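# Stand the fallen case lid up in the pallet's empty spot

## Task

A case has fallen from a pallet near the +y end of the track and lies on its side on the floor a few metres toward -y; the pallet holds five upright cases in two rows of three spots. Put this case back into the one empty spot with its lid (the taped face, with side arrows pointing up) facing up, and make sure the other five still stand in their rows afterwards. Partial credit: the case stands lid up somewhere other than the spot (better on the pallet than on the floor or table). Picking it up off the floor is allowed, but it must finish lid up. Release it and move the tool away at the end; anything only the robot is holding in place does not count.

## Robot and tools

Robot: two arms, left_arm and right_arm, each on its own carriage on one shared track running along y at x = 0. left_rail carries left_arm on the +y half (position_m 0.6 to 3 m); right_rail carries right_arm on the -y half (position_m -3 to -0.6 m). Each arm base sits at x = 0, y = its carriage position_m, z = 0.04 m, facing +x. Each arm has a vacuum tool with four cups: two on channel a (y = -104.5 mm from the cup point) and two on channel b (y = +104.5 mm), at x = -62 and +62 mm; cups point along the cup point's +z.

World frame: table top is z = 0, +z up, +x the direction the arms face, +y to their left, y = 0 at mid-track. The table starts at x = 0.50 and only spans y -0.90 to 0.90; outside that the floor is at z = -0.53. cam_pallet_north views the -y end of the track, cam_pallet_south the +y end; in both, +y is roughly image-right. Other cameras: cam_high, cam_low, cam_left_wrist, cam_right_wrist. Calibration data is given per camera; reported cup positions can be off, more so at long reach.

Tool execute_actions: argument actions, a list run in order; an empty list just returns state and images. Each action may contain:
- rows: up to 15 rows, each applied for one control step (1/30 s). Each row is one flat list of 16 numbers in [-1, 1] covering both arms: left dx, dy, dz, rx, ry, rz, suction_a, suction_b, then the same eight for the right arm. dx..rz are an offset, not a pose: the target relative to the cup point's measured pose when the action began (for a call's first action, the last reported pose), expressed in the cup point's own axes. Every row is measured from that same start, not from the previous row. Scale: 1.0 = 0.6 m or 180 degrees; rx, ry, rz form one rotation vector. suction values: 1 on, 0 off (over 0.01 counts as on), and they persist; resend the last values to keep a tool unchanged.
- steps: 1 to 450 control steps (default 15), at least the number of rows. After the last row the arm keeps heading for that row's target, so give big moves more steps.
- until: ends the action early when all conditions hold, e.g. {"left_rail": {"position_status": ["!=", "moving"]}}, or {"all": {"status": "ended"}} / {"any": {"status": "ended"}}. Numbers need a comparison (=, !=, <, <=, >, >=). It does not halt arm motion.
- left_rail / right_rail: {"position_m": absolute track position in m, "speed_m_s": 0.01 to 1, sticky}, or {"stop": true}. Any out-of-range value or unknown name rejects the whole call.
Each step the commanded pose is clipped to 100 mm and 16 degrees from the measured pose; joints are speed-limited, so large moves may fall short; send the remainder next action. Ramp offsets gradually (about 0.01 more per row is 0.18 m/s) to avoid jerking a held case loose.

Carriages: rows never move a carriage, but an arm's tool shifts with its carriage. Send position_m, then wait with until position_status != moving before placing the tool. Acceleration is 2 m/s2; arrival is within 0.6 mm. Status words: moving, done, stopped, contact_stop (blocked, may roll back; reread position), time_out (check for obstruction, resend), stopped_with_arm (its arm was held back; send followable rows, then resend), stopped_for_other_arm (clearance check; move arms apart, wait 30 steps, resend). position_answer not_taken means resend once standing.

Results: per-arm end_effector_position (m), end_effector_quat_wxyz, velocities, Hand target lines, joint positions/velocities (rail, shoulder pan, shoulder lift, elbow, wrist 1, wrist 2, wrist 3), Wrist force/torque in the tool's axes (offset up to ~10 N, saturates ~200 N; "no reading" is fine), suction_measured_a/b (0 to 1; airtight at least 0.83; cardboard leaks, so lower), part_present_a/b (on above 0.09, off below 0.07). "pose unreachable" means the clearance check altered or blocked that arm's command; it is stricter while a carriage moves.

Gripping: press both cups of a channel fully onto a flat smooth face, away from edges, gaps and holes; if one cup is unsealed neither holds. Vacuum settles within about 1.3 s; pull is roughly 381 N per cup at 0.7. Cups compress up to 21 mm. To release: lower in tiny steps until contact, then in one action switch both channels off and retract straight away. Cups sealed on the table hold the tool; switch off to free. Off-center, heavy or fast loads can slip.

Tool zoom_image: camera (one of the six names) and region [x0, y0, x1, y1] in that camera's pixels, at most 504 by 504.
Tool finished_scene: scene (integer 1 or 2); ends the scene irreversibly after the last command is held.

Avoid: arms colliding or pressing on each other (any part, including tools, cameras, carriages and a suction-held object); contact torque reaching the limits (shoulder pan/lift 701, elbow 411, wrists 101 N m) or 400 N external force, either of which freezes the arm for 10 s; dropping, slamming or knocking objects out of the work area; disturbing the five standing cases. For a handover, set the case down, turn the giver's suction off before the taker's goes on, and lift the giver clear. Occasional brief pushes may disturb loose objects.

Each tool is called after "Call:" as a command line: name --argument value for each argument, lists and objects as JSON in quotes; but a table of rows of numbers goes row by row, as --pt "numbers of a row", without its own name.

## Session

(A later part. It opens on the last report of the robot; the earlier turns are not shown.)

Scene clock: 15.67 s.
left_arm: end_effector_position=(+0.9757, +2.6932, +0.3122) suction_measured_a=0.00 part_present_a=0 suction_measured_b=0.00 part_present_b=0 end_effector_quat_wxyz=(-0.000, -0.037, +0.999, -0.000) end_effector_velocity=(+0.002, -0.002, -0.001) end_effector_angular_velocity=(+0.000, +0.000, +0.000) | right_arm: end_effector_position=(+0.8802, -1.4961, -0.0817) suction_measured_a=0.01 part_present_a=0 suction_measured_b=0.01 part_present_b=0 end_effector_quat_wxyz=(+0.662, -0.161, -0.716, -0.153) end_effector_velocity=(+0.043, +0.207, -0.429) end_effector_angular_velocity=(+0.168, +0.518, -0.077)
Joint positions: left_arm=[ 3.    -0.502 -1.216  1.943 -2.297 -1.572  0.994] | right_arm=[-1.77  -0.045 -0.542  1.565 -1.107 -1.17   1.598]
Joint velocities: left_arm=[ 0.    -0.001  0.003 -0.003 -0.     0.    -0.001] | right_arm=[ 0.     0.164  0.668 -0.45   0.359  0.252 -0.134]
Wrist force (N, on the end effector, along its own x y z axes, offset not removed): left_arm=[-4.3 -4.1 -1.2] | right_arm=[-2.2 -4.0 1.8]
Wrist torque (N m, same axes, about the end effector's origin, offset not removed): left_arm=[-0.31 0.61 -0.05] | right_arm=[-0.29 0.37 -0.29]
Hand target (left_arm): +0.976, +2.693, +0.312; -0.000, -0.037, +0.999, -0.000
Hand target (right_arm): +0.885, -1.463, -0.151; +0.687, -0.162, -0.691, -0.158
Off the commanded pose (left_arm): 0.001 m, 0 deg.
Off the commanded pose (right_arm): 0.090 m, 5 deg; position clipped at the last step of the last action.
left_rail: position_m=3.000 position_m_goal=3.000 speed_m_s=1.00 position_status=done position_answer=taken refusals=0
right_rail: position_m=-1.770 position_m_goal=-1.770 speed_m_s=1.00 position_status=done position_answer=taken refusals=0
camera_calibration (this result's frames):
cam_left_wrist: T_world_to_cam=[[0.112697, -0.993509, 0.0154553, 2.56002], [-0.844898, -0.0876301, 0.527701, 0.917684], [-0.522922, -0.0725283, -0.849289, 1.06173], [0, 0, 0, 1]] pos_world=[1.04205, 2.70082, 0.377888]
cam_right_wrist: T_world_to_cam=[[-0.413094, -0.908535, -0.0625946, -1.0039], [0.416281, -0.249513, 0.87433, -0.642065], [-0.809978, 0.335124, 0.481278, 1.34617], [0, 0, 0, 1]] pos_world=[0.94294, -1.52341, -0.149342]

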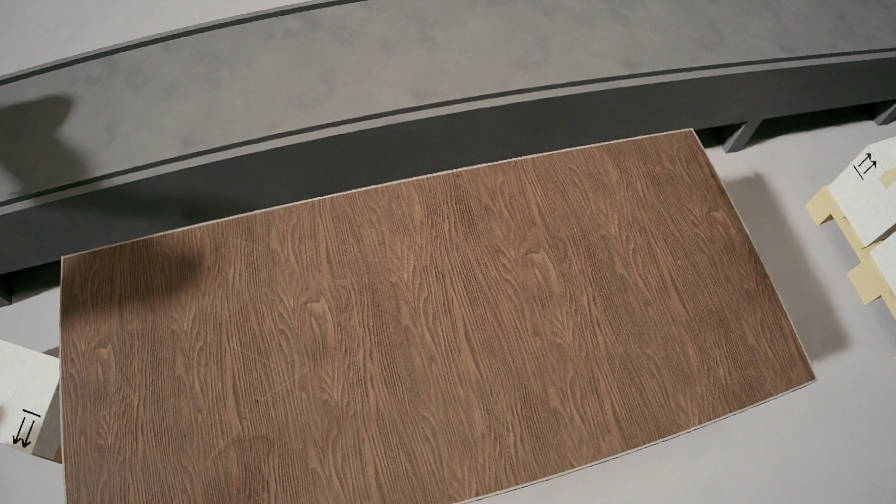

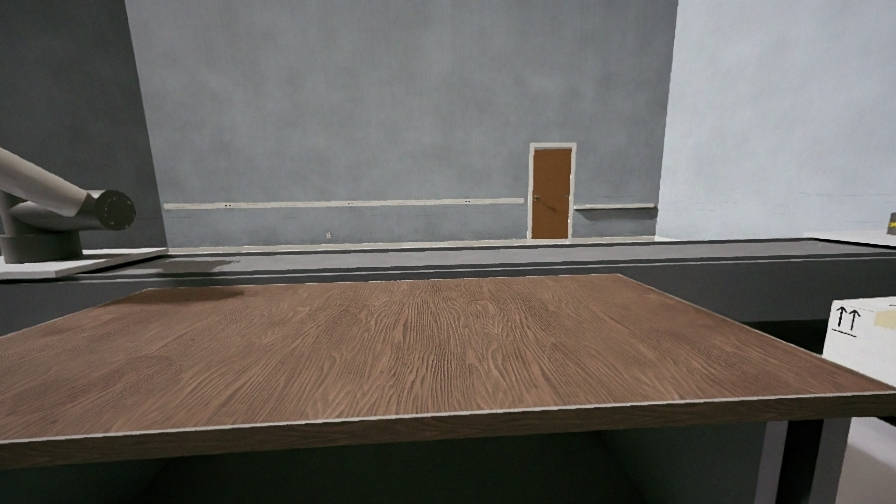

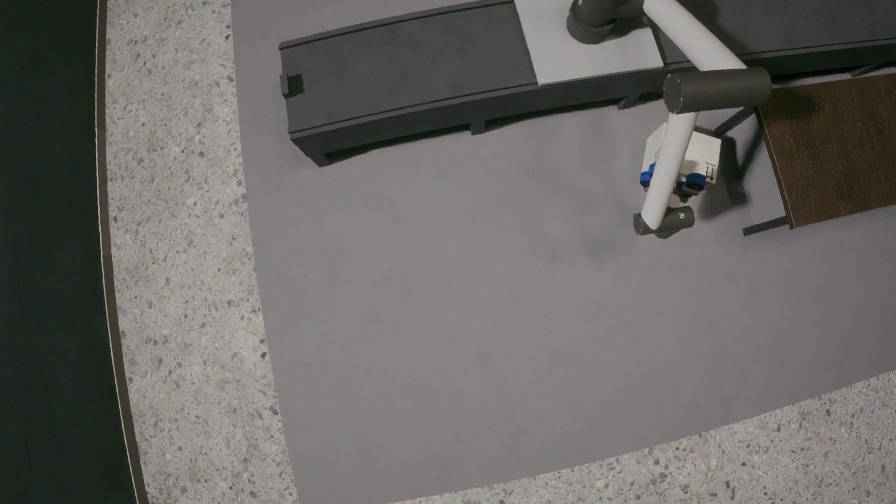

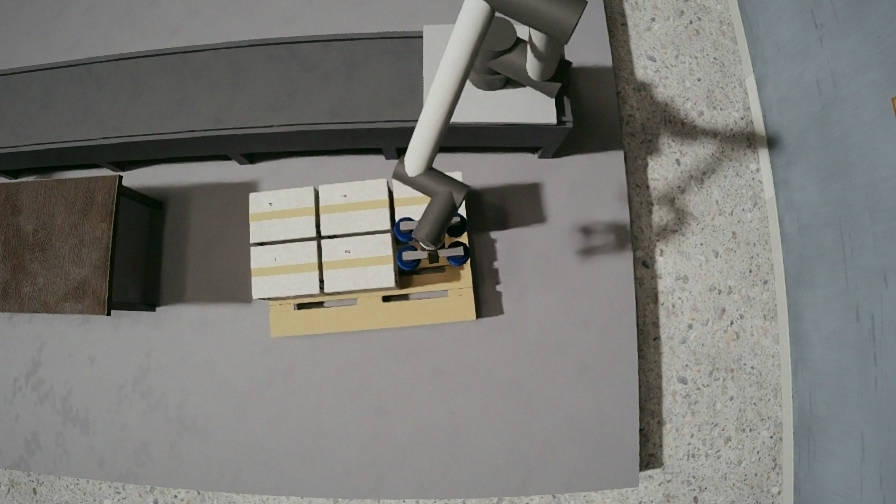

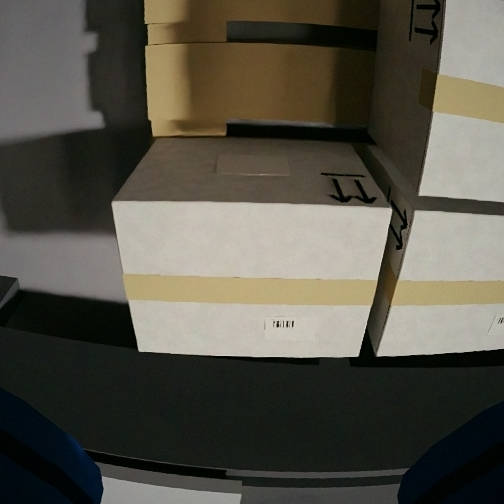

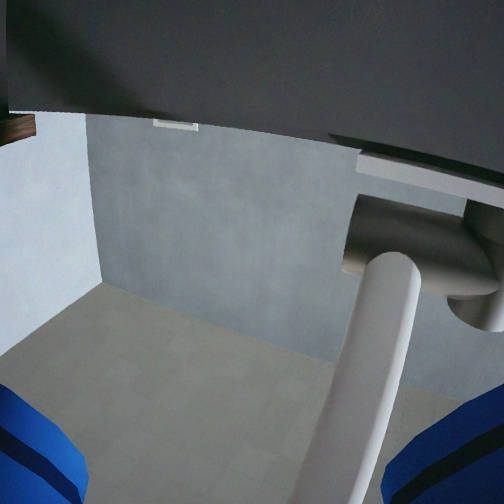

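Call:
execute_actions --actions '[]'

Scene clock: 16.07 s.
left_arm: end_effector_position=(+0.9759, +2.6930, +0.3120) suction_measured_a=0.00 part_present_a=0 suction_measured_b=0.00 part_present_b=0 end_effector_quat_wxyz=(-0.000, -0.037, +0.999, -0.000) end_effector_velocity=(+0.000, -0.000, -0.000) end_effector_angular_velocity=(+0.000, +0.000, -0.000) | right_arm: end_effector_position=(+0.8854, -1.4648, -0.1485) suction_measured_a=0.01 part_present_a=0 suction_measured_b=0.01 part_present_b=0 end_effector_quat_wxyz=(+0.686, -0.162, -0.692, -0.158) end_effector_velocity=(+0.001, +0.011, -0.023) end_effector_angular_velocity=(+0.006, +0.021, -0.003)
Joint positions: left_arm=[ 3.    -0.502 -1.216  1.943 -2.297 -1.571  0.994] | right_arm=[-1.77  -0.02  -0.444  1.498 -1.064 -1.134  1.58 ]
Joint velocities: left_arm=[ 0. -0.  0. -0. -0.  0. -0.] | right_arm=[ 0.     0.009  0.033 -0.023  0.014  0.012 -0.006]
Wrist force (N, on the end effector, along its own x y z axes, offset not removed): left_arm=[1.4 -2.4 -7.7] | right_arm=[-1.3 -3.6 1.0]
Wrist torque (N m, same axes, about the end effector's origin, offset not removed): left_arm=[-0.13 -0.17 -0.07] | right_arm=[-0.22 0.15 -0.32]
Hand target (left_arm): +0.976, +2.693, +0.312; -0.000, -0.037, +0.999, -0.000
Hand target (right_arm): +0.885, -1.463, -0.151; +0.687, -0.162, -0.691, -0.158
Off the commanded pose (left_arm): 0.000 m, 0 deg.
Off the commanded pose (right_arm): 0.017 m, 1 deg; position clipped at the last step of the last action.
left_rail: position_m=3.000 position_m_goal=3.000 speed_m_s=1.00 position_status=done position_answer=taken refusals=0
right_rail: position_m=-1.770 position_m_goal=-1.770 speed_m_s=1.00 position_status=done position_answer=taken refusals=0
camera_calibration (this result's frames):
cam_left_wrist: T_world_to_cam=[[0.112706, -0.993509, 0.0154262, 2.55972], [-0.844881, -0.0876514, 0.527724, 0.917936], [-0.522947, -0.072511, -0.849276, 1.06165], [0, 0, 0, 1]] pos_world=[1.04224, 2.70055, 0.377733]
cam_right_wrist: T_world_to_cam=[[-0.425061, -0.903533, -0.0543308, -0.958268], [0.46979, -0.271519, 0.839985, -0.662717], [-0.773706, 0.331521, 0.539883, 1.34337], [0, 0, 0, 1]] pos_world=[0.94339, -1.49112, -0.220654]

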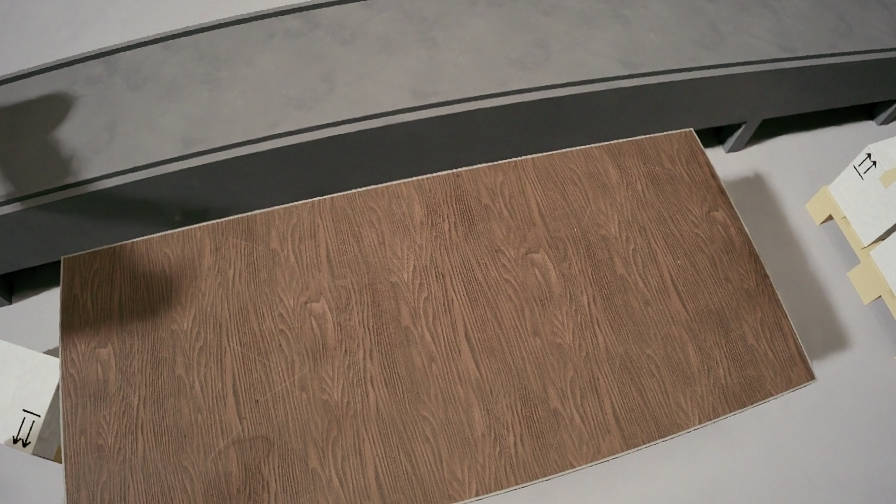

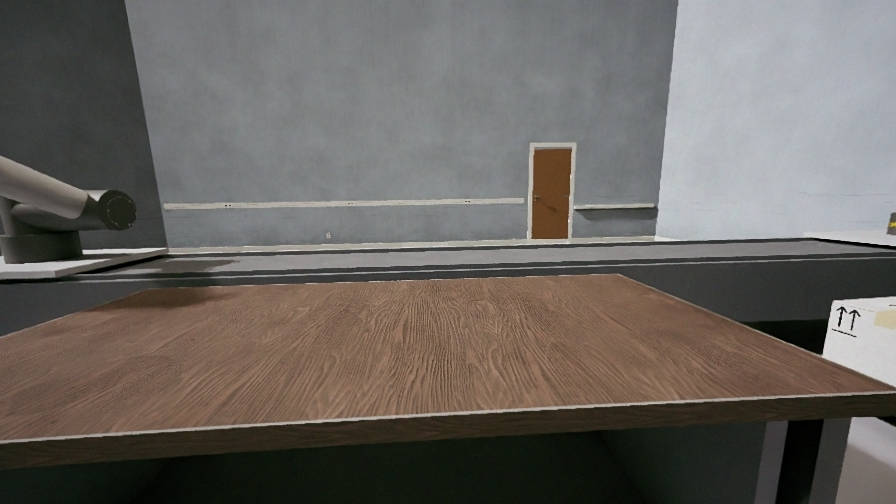

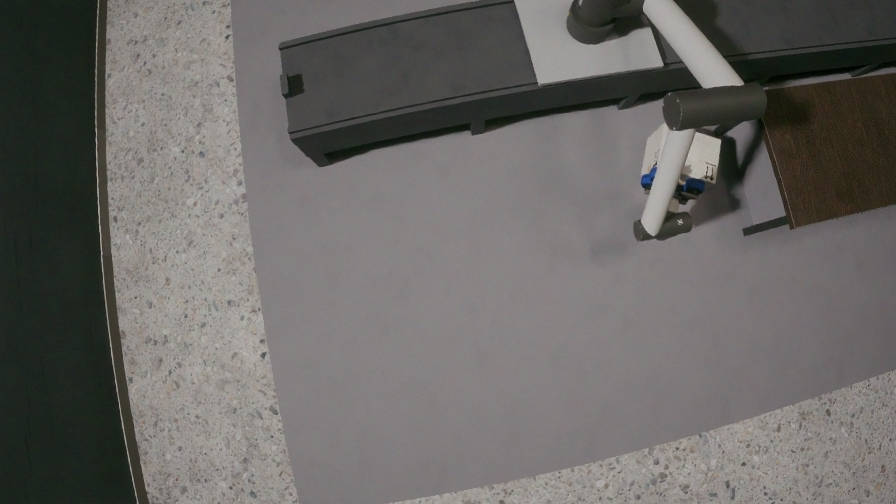

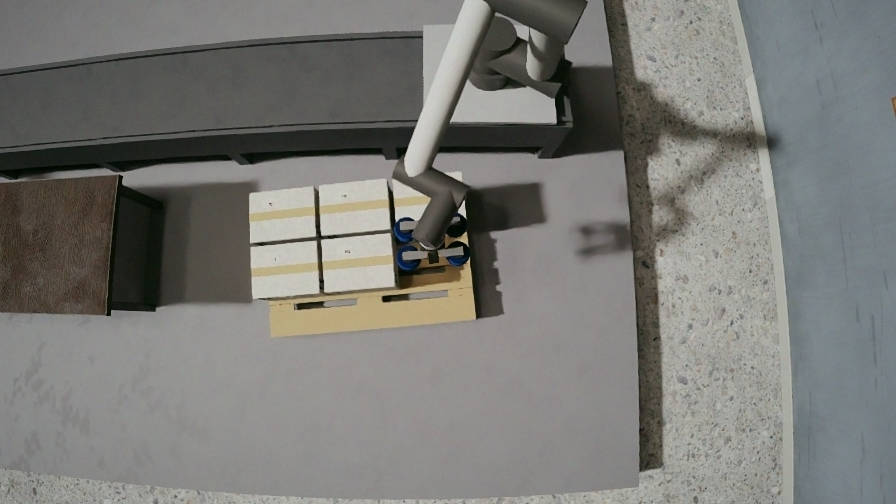

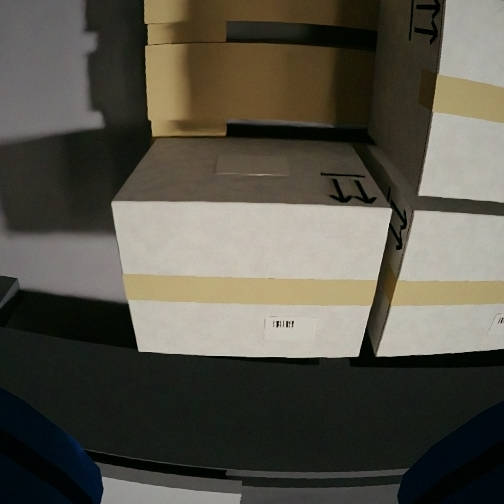

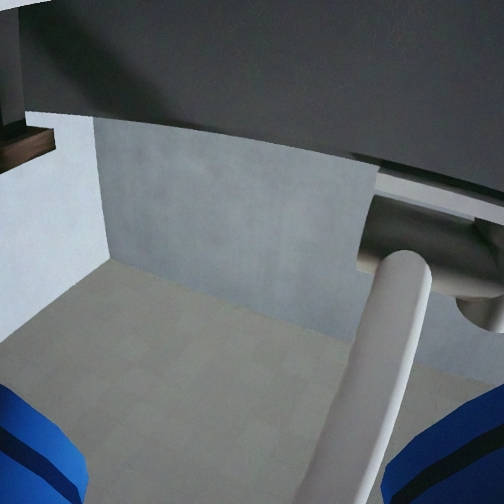

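Call:
execute_actions --actions '[{"rows": [ [0,0,0,0,0,0,0,0, -0.0055,0.0030,0.0007,0.0002,0.0012,-0.0004,0,0], [0,0,0,0,0,0,0,0, -0.0090,0.0048,0.0012,0.0003,0.0016,-0.0006,0,0], [0,0,0,0,0,0,0,0, -0.0149,0.0079,0.0020,0.0004,0.0020,-0.0008,0,0], [0,0,0,0,0,0,0,0, -0.0231,0.0123,0.0031,0.0005,0.0024,-0.0009,0,0], [0,0,0,0,0,0,0,0, -0.0336,0.0179,0.0045,0.0005,0.0027,-0.0010,0,0], [0,0,0,0,0,0,0,0, -0.0464,0.0247,0.0062,0.0005,0.0030,-0.0011,0,0], [0,0,0,0,0,0,0,0, -0.0615,0.0328,0.0082,0.0005,0.0030,-0.0011,0,0], [0,0,0,0,0,0,0,0, -0.0790,0.0421,0.0105,0.0005,0.0030,-0.0011,0,0], [0,0,0,0,0,0,0,0, -0.0988,0.0527,0.0131,0.0005,0.0030,-0.0011,0,0], [0,0,0,0,0,0,0,0, -0.1210,0.0645,0.0160,0.0005,0.0030,-0.0011,0,0], [0,0,0,0,0,0,0,0, -0.1454,0.0775,0.0193,0.0005,0.0030,-0.0011,0,0], [0,0,0,0,0,0,0,0, -0.1722,0.0918,0.0229,0.0005,0.0030,-0.0011,0,0], [0,0,0,0,0,0,0,0, -0.3928,0.2130,0.0530,0.0005,0.0030,-0.0011,0,0] ], "steps": 21}]'

Scene clock: 18.40 s.
left_arm: end_effector_position=(+0.9759, +2.6929, +0.3120) suction_measured_a=0.00 part_present_a=0 suction_measured_b=0.00 part_present_b=0 end_effector_quat_wxyz=(-0.000, -0.037, +0.999, -0.000) end_effector_velocity=(-0.000, -0.000, -0.000) end_effector_angular_velocity=(-0.000, +0.000, +0.000) | right_arm: end_effector_position=(+0.8996, -1.3744, -0.3166) suction_measured_a=0.01 part_present_a=0 suction_measured_b=0.01 part_present_b=0 end_effector_quat_wxyz=(+0.688, -0.160, -0.689, -0.159) end_effector_velocity=(+0.044, +0.216, -0.406) end_effector_angular_velocity=(-0.004, +0.002, -0.000)
Joint positions: left_arm=[ 3.    -0.502 -1.216  1.943 -2.297 -1.571  0.994] | right_arm=[-1.77   0.058 -0.25   1.34  -1.092 -1.057  1.573]
Joint velocities: left_arm=[ 0. -0.  0. -0. -0. -0. -0.] | right_arm=[ 0.     0.182  0.481 -0.465 -0.015  0.182  0.004]
Wrist force (N, on the end effector, along its own x y z axes, offset not removed): left_arm=[-5.5 -4.9 -4.7] | right_arm=[-2.9 -1.4 2.0]
Wrist torque (N m, same axes, about the end effector's origin, offset not removed): left_arm=[-0.63 0.51 0.02] | right_arm=[0.00 0.45 -0.37]
Hand target (left_arm): +0.976, +2.693, +0.312; -0.000, -0.037, +0.999, -0.000
Hand target (right_arm): +0.906, -1.342, -0.379; +0.688, -0.160, -0.690, -0.159
Off the commanded pose (left_arm): 0.000 m, 0 deg.
Off the commanded pose (right_arm): 0.079 m, 0 deg.
left_rail: position_m=3.000 position_m_goal=3.000 speed_m_s=1.00 position_status=done position_answer=taken refusals=0
right_rail: position_m=-1.770 position_m_goal=-1.770 speed_m_s=1.00 position_status=done position_answer=taken refusals=0
camera_calibration (this result's frames):
cam_left_wrist: T_world_to_cam=[[0.112704, -0.993509, 0.0154217, 2.55971], [-0.844878, -0.0876518, 0.527729, 0.917945], [-0.522952, -0.0725067, -0.849273, 1.06164], [0, 0, 0, 1]] pos_world=[1.04225, 2.70053, 0.377721]
cam_right_wrist: T_world_to_cam=[[-0.42418, -0.903728, -0.0578548, -0.881908], [0.474935, -0.276405, 0.835486, -0.51644], [-0.771044, 0.326919, 0.546458, 1.40854], [0, 0, 0, 1]] pos_world=[0.957232, -1.40023, -0.38925]

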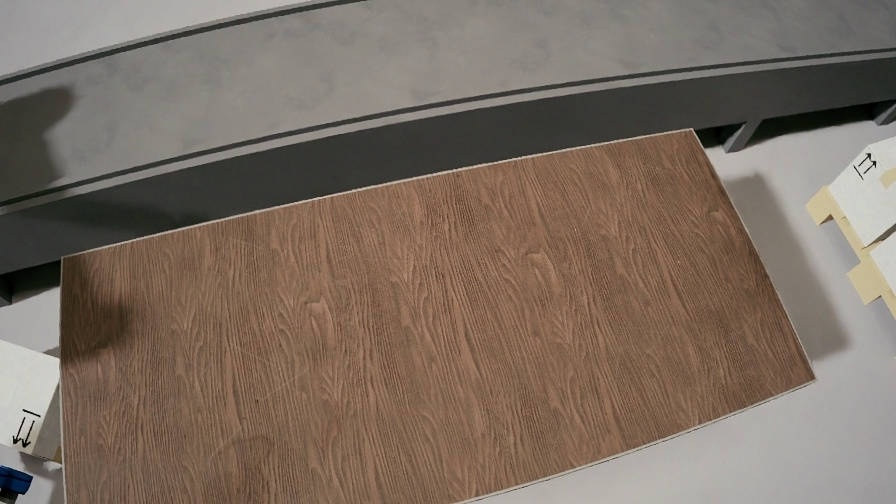

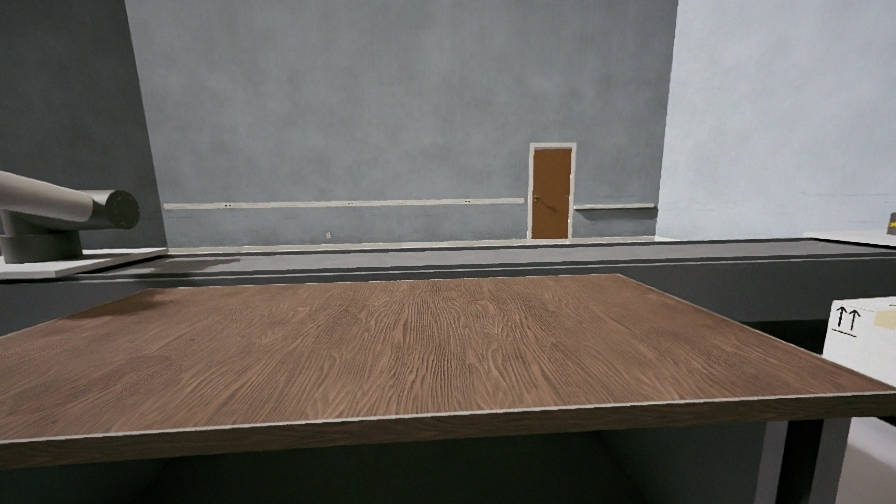

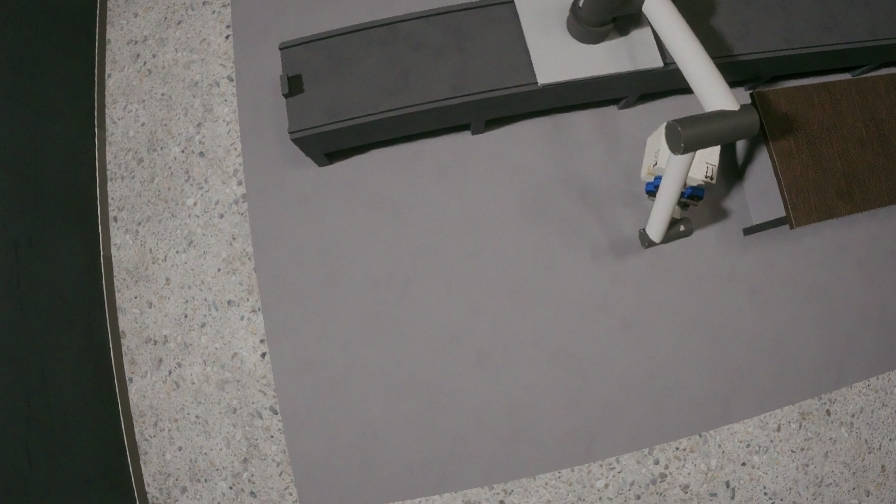

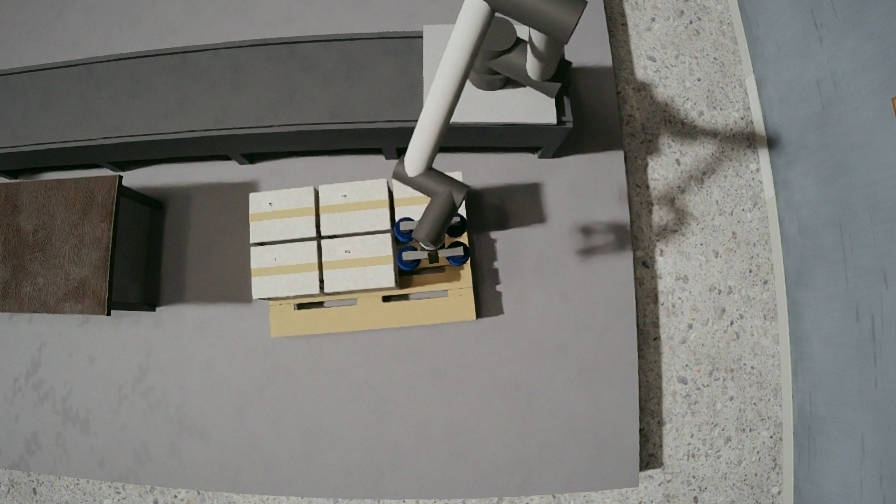

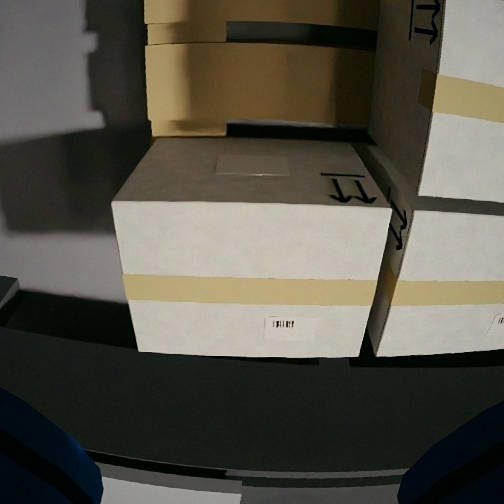

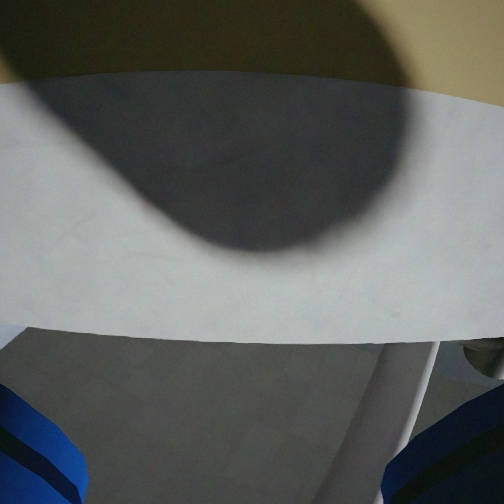

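Call:
execute_actions --actions '[]'

Scene clock: 19.00 s.
left_arm: end_effector_position=(+0.9759, +2.6929, +0.3120) suction_measured_a=0.00 part_present_a=0 suction_measured_b=0.00 part_present_b=0 end_effector_quat_wxyz=(-0.000, -0.037, +0.999, -0.000) end_effector_velocity=(+0.000, -0.000, -0.000) end_effector_angular_velocity=(+0.000, +0.000, -0.000) | right_arm: end_effector_position=(+0.9065, -1.3423, -0.3782) suction_measured_a=0.01 part_present_a=0 suction_measured_b=0.01 part_present_b=0 end_effector_quat_wxyz=(+0.688, -0.160, -0.690, -0.159) end_effector_velocity=(+0.000, +0.002, -0.004) end_effector_angular_velocity=(-0.000, -0.000, +0.000)
Joint positions: left_arm=[ 3.    -0.502 -1.216  1.943 -2.297 -1.571  0.994] | right_arm=[-1.77   0.085 -0.176  1.265 -1.092 -1.03   1.573]
Joint velocities: left_arm=[ 0.  0.  0. -0.  0. -0.  0.] | right_arm=[ 0.     0.002  0.005 -0.005  0.     0.002  0.   ]
Wrist force (N, on the end effector, along its own x y z axes, offset not removed): left_arm=[-1.3 -0.7 -4.1] | right_arm=[-0.4 -1.8 0.1]
Wrist torque (N m, same axes, about the end effector's origin, offset not removed): left_arm=[-0.11 0.08 0.08] | right_arm=[-0.06 0.13 -0.39]
Hand target (left_arm): +0.976, +2.693, +0.312; -0.000, -0.037, +0.999, -0.000
Hand target (right_arm): +0.906, -1.342, -0.379; +0.688, -0.160, -0.690, -0.159
Off the commanded pose (left_arm): 0.000 m, 0 deg.
Off the commanded pose (right_arm): 0.012 m, 0 deg.
left_rail: position_m=3.000 position_m_goal=3.000 speed_m_s=1.00 position_status=done position_answer=taken refusals=0
right_rail: position_m=-1.770 position_m_goal=-1.770 speed_m_s=1.00 position_status=done position_answer=taken refusals=0
camera_calibration (this result's frames):
cam_left_wrist: T_world_to_cam=[[0.112704, -0.993509, 0.0154215, 2.55971], [-0.844878, -0.0876519, 0.527729, 0.917946], [-0.522952, -0.0725066, -0.849273, 1.06164], [0, 0, 0, 1]] pos_world=[1.04225, 2.70053, 0.37772]
cam_right_wrist: T_world_to_cam=[[-0.424459, -0.903608, -0.0576794, -0.853044], [0.474262, -0.27614, 0.835956, -0.458155], [-0.771304, 0.327474, 0.545757, 1.4377], [0, 0, 0, 1]] pos_world=[0.964106, -1.36814, -0.450839]

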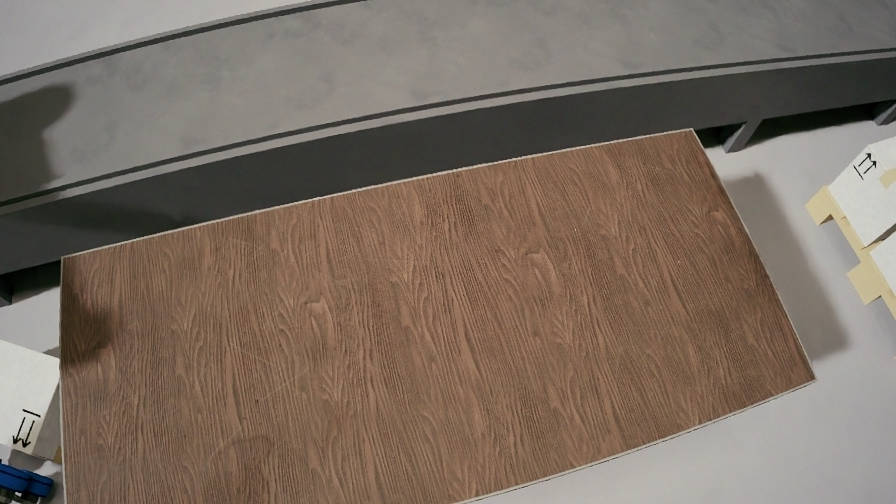

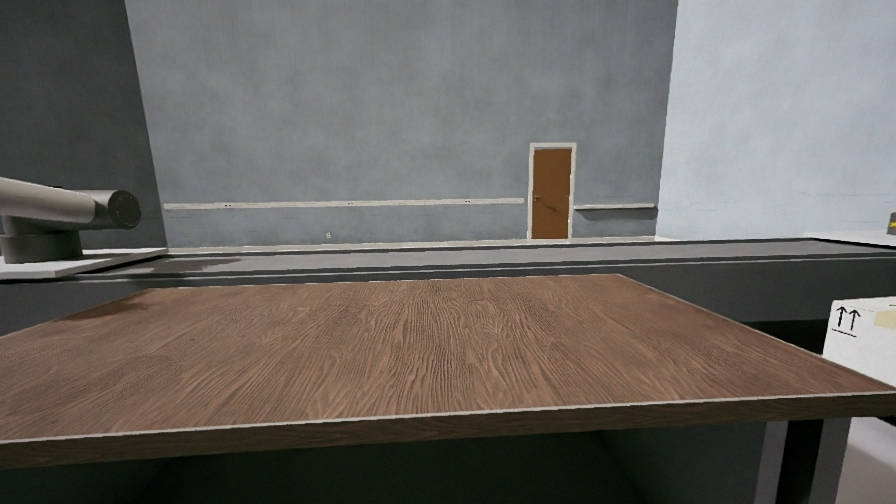

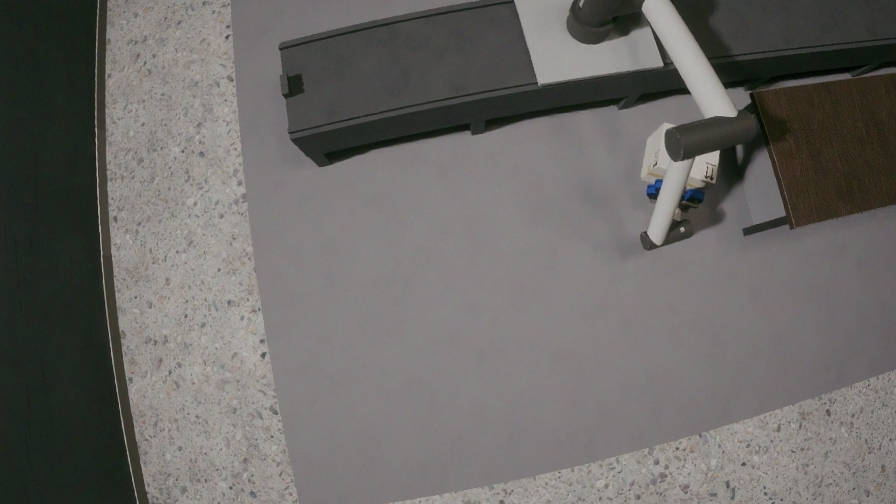

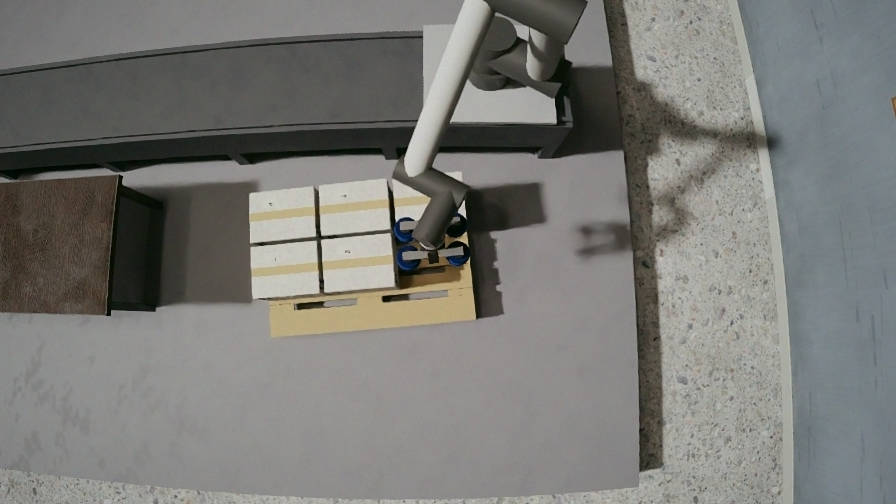

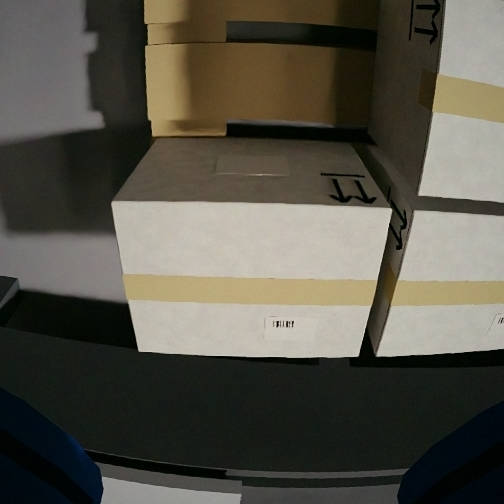

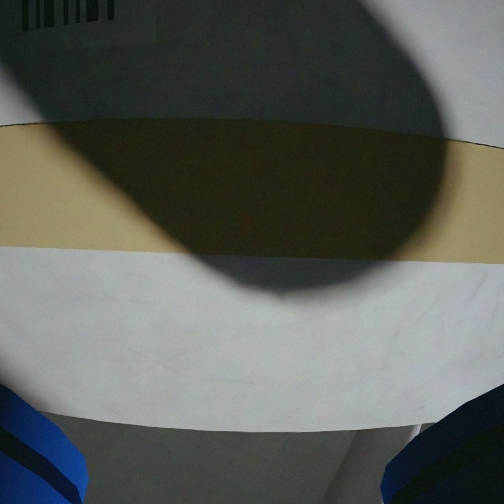

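Call:
zoom_image --camera "cam_left_wrist" --region '[120, 290, 380, 365]'

Call:
zoom_image --camera "cam_right_wrist" --region '[0, 0, 200, 80]'

Call:
zoom_image --camera "cam_high" --region '[0, 400, 110, 504]'

Call:
zoom_image --camera "cam_pallet_north" --region '[620, 130, 740, 240]'

Region (120, 290, 380, 365) of cam_left_wrist's 504x504 image, scaled by 1.938, with more detail than that image has; it fills the top 145 rows of this view, and the rest is white.

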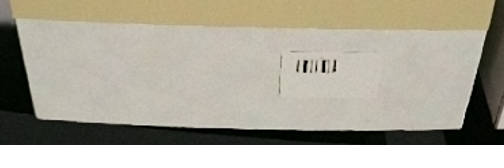

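Region (0, 0, 200, 80) of cam_right_wrist's 504x504 image, scaled by 2.520, with more detail than that image has; it fills the top 202 rows of this view, and the rest is white.

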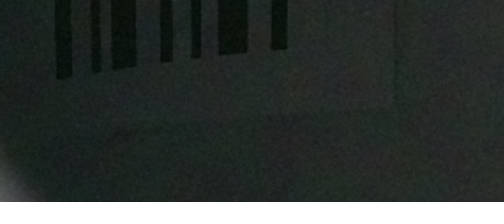

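Region (0, 400, 110, 504) of cam_high's 896x504 image, scaled by 4.582, with more detail than that image has; it fills the top 477 rows of this view, and the rest is white.

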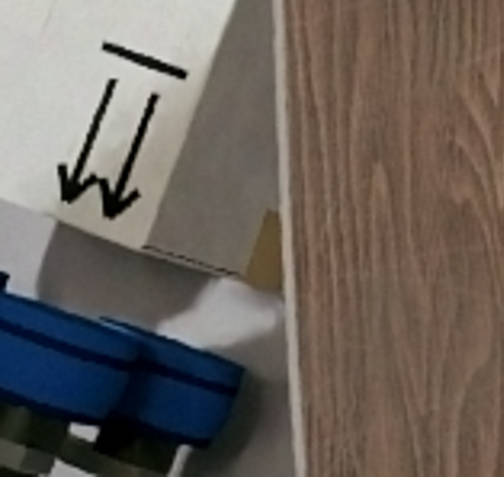

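Region (620, 130, 740, 240) of cam_pallet_north's 896x504 image, scaled by 4.200, with more detail than that image has; it fills the top 462 rows of this view, and the rest is white.

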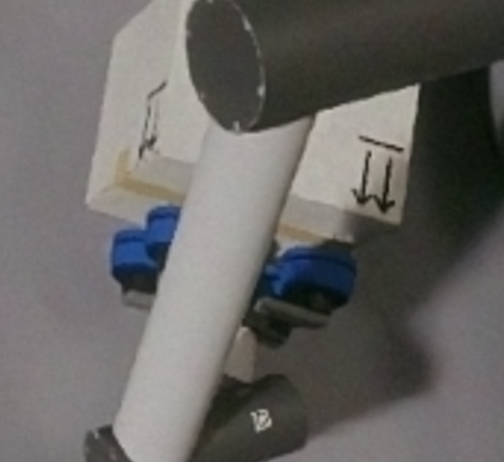

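Call:
zoom_image --camera "cam_right_wrist" --region '[0, 110, 60, 270]'

Call:
zoom_image --camera "cam_right_wrist" --region '[444, 120, 504, 280]'

Call:
zoom_image --camera "cam_right_wrist" --region '[30, 390, 450, 450]'

Region (0, 110, 60, 270) of cam_right_wrist's 504x504 image, scaled by 3.150, with more detail than that image has; it fills the left 189 columns of this view, and the rest is white.

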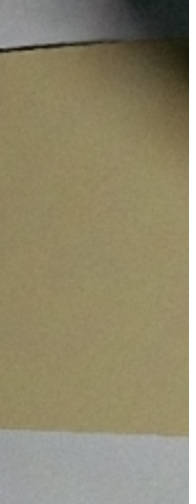

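Region (444, 120, 504, 280) of cam_right_wrist's 504x504 image, scaled by 3.150, with more detail than that image has; it fills the left 189 columns of this view, and the rest is white.

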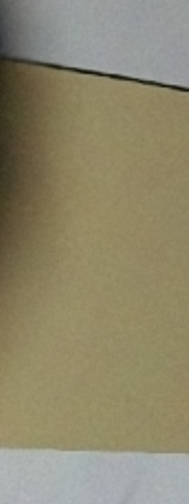

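Region (30, 390, 450, 450) of cam_right_wrist's 504x504 image, scaled by 1.200, with more detail than that image has; it fills the top 72 rows of this view, and the rest is white.

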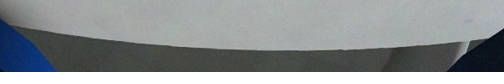

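Call:
execute_actions --actions '[{"rows": [ [0,0,0,0,0,0,0,0, -0.0022,0.0008,0.0057,0,0.0003,0,0,0], [0,0,0,0,0,0,0,0, -0.0065,0.0025,0.0170,0,0.0006,0,0,0], [0,0,0,0,0,0,0,0, -0.0125,0.0050,0.0340,0,0.0008,0,0,0], [0,0,0,0,0,0,0,0, -0.0185,0.0070,0.0567,0,0.0008,0,1,1], [0,0,0,0,0,0,0,0, -0.0217,0.0083,0.0850,0,0.0008,0,1,1], [0,0,0,0,0,0,0,0, -0.0217,0.0083,0.1133,0,0.0008,0,1,1] ], "steps": 7}]'

Scene clock: 22.53 s.
left_arm: end_effector_position=(+0.9759, +2.6929, +0.3120) suction_measured_a=0.00 part_present_a=0 suction_measured_b=0.00 part_present_b=0 end_effector_quat_wxyz=(-0.000, -0.037, +0.999, -0.000) end_effector_velocity=(+0.000, +0.000, -0.000) end_effector_angular_velocity=(-0.000, +0.000, -0.000) | right_arm: end_effector_position=(+0.8837, -1.3276, -0.3856) suction_measured_a=0.01 part_present_a=0 suction_measured_b=0.01 part_present_b=0 end_effector_quat_wxyz=(+0.689, -0.160, -0.689, -0.159) end_effector_velocity=(-0.250, +0.136, -0.047) end_effector_angular_velocity=(+0.008, +0.022, +0.009)
Joint positions: left_arm=[ 3.    -0.502 -1.216  1.943 -2.297 -1.571  0.994] | right_arm=[-1.77   0.099 -0.178  1.294 -1.117 -1.016  1.572]
Joint velocities: left_arm=[ 0.  0.  0.  0. -0. -0.  0.] | right_arm=[ 0.     0.139 -0.049  0.345 -0.269  0.13  -0.012]
Wrist force (N, on the end effector, along its own x y z axes, offset not removed): left_arm=[1.8 -1.8 -8.2] | right_arm=[-2.6 -3.3 -3.0]
Wrist torque (N m, same axes, about the end effector's origin, offset not removed): left_arm=[-0.25 -0.45 0.04] | right_arm=[-0.18 0.34 -0.39]
Hand target (left_arm): +0.976, +2.693, +0.312; -0.000, -0.037, +0.999, -0.000
Hand target (right_arm): +0.848, -1.309, -0.391; +0.690, -0.160, -0.688, -0.159
Off the commanded pose (left_arm): 0.000 m, 0 deg.
Off the commanded pose (right_arm): 0.041 m, 0 deg.
left_rail: position_m=3.000 position_m_goal=3.000 speed_m_s=1.00 position_status=done position_answer=taken refusals=0
right_rail: position_m=-1.770 position_m_goal=-1.770 speed_m_s=1.00 position_status=done position_answer=taken refusals=0
camera_calibration (this result's frames):
cam_left_wrist: T_world_to_cam=[[0.112698, -0.993509, 0.0154354, 2.55972], [-0.84489, -0.0876404, 0.527712, 0.917918], [-0.522934, -0.0725131, -0.849283, 1.06166], [0, 0, 0, 1]] pos_world=[1.04225, 2.70053, 0.377746]
cam_right_wrist: T_world_to_cam=[[-0.424247, -0.903692, -0.0579267, -0.850287], [0.475841, -0.276899, 0.834807, -0.439969], [-0.770448, 0.3266, 0.547487, 1.41808], [0, 0, 0, 1]] pos_world=[0.941177, -1.35337, -0.458344]

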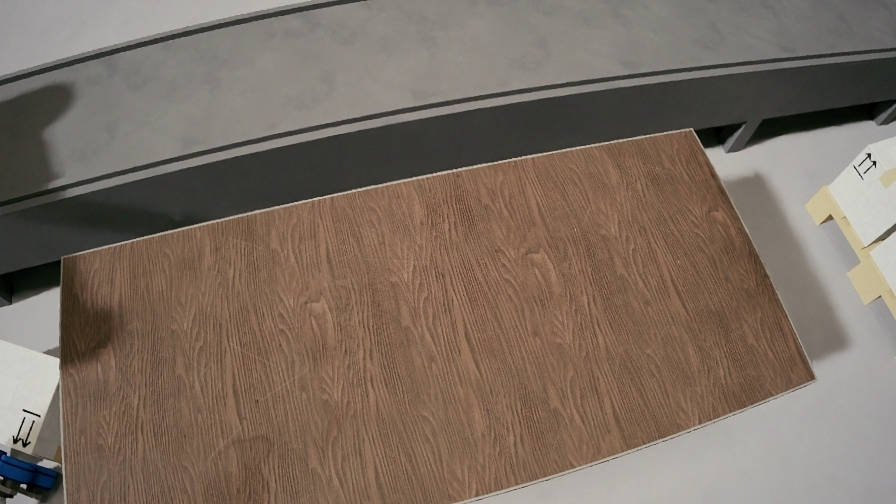

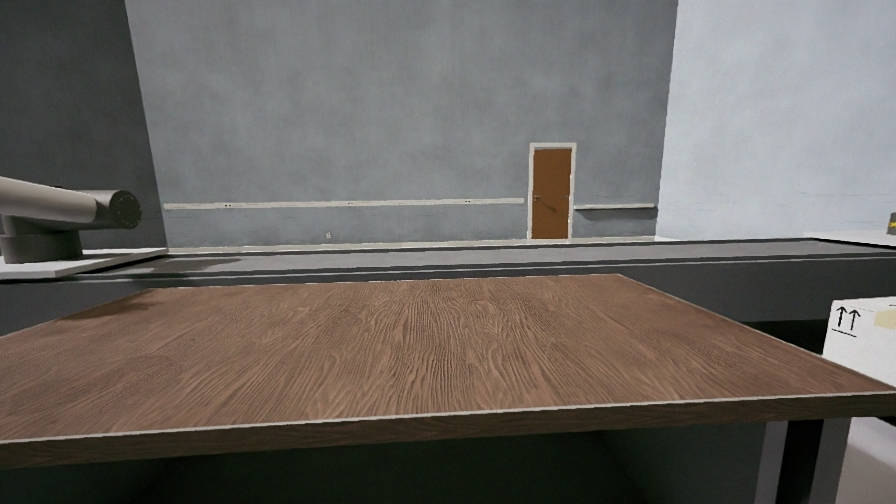

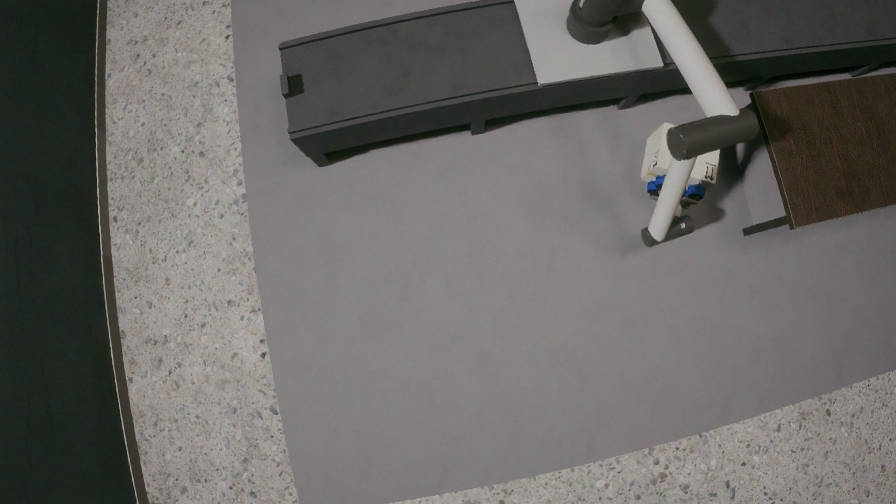

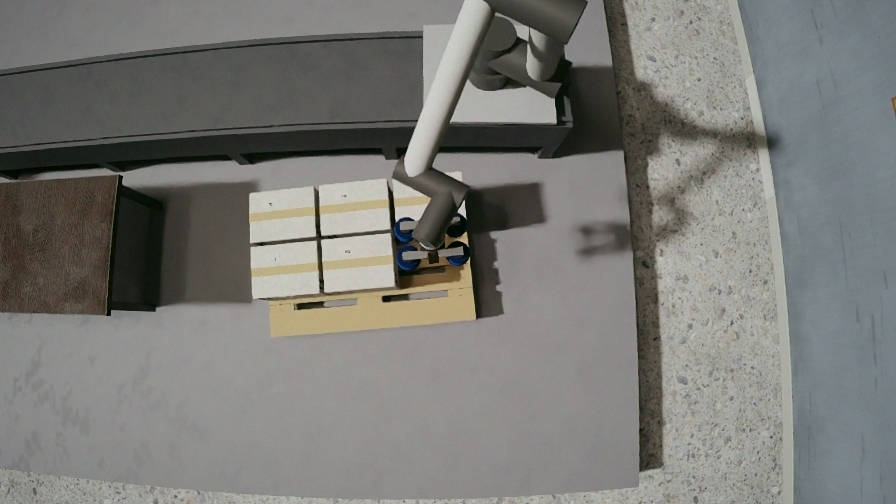

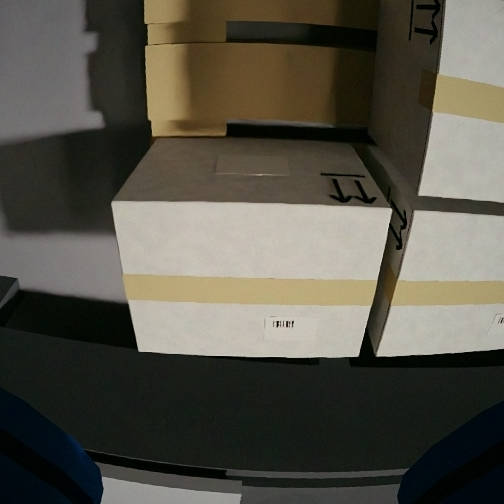

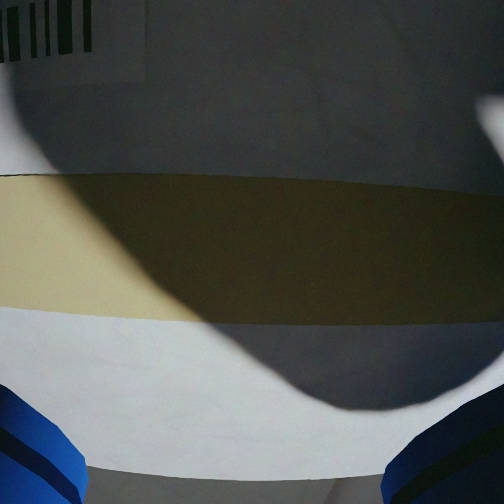

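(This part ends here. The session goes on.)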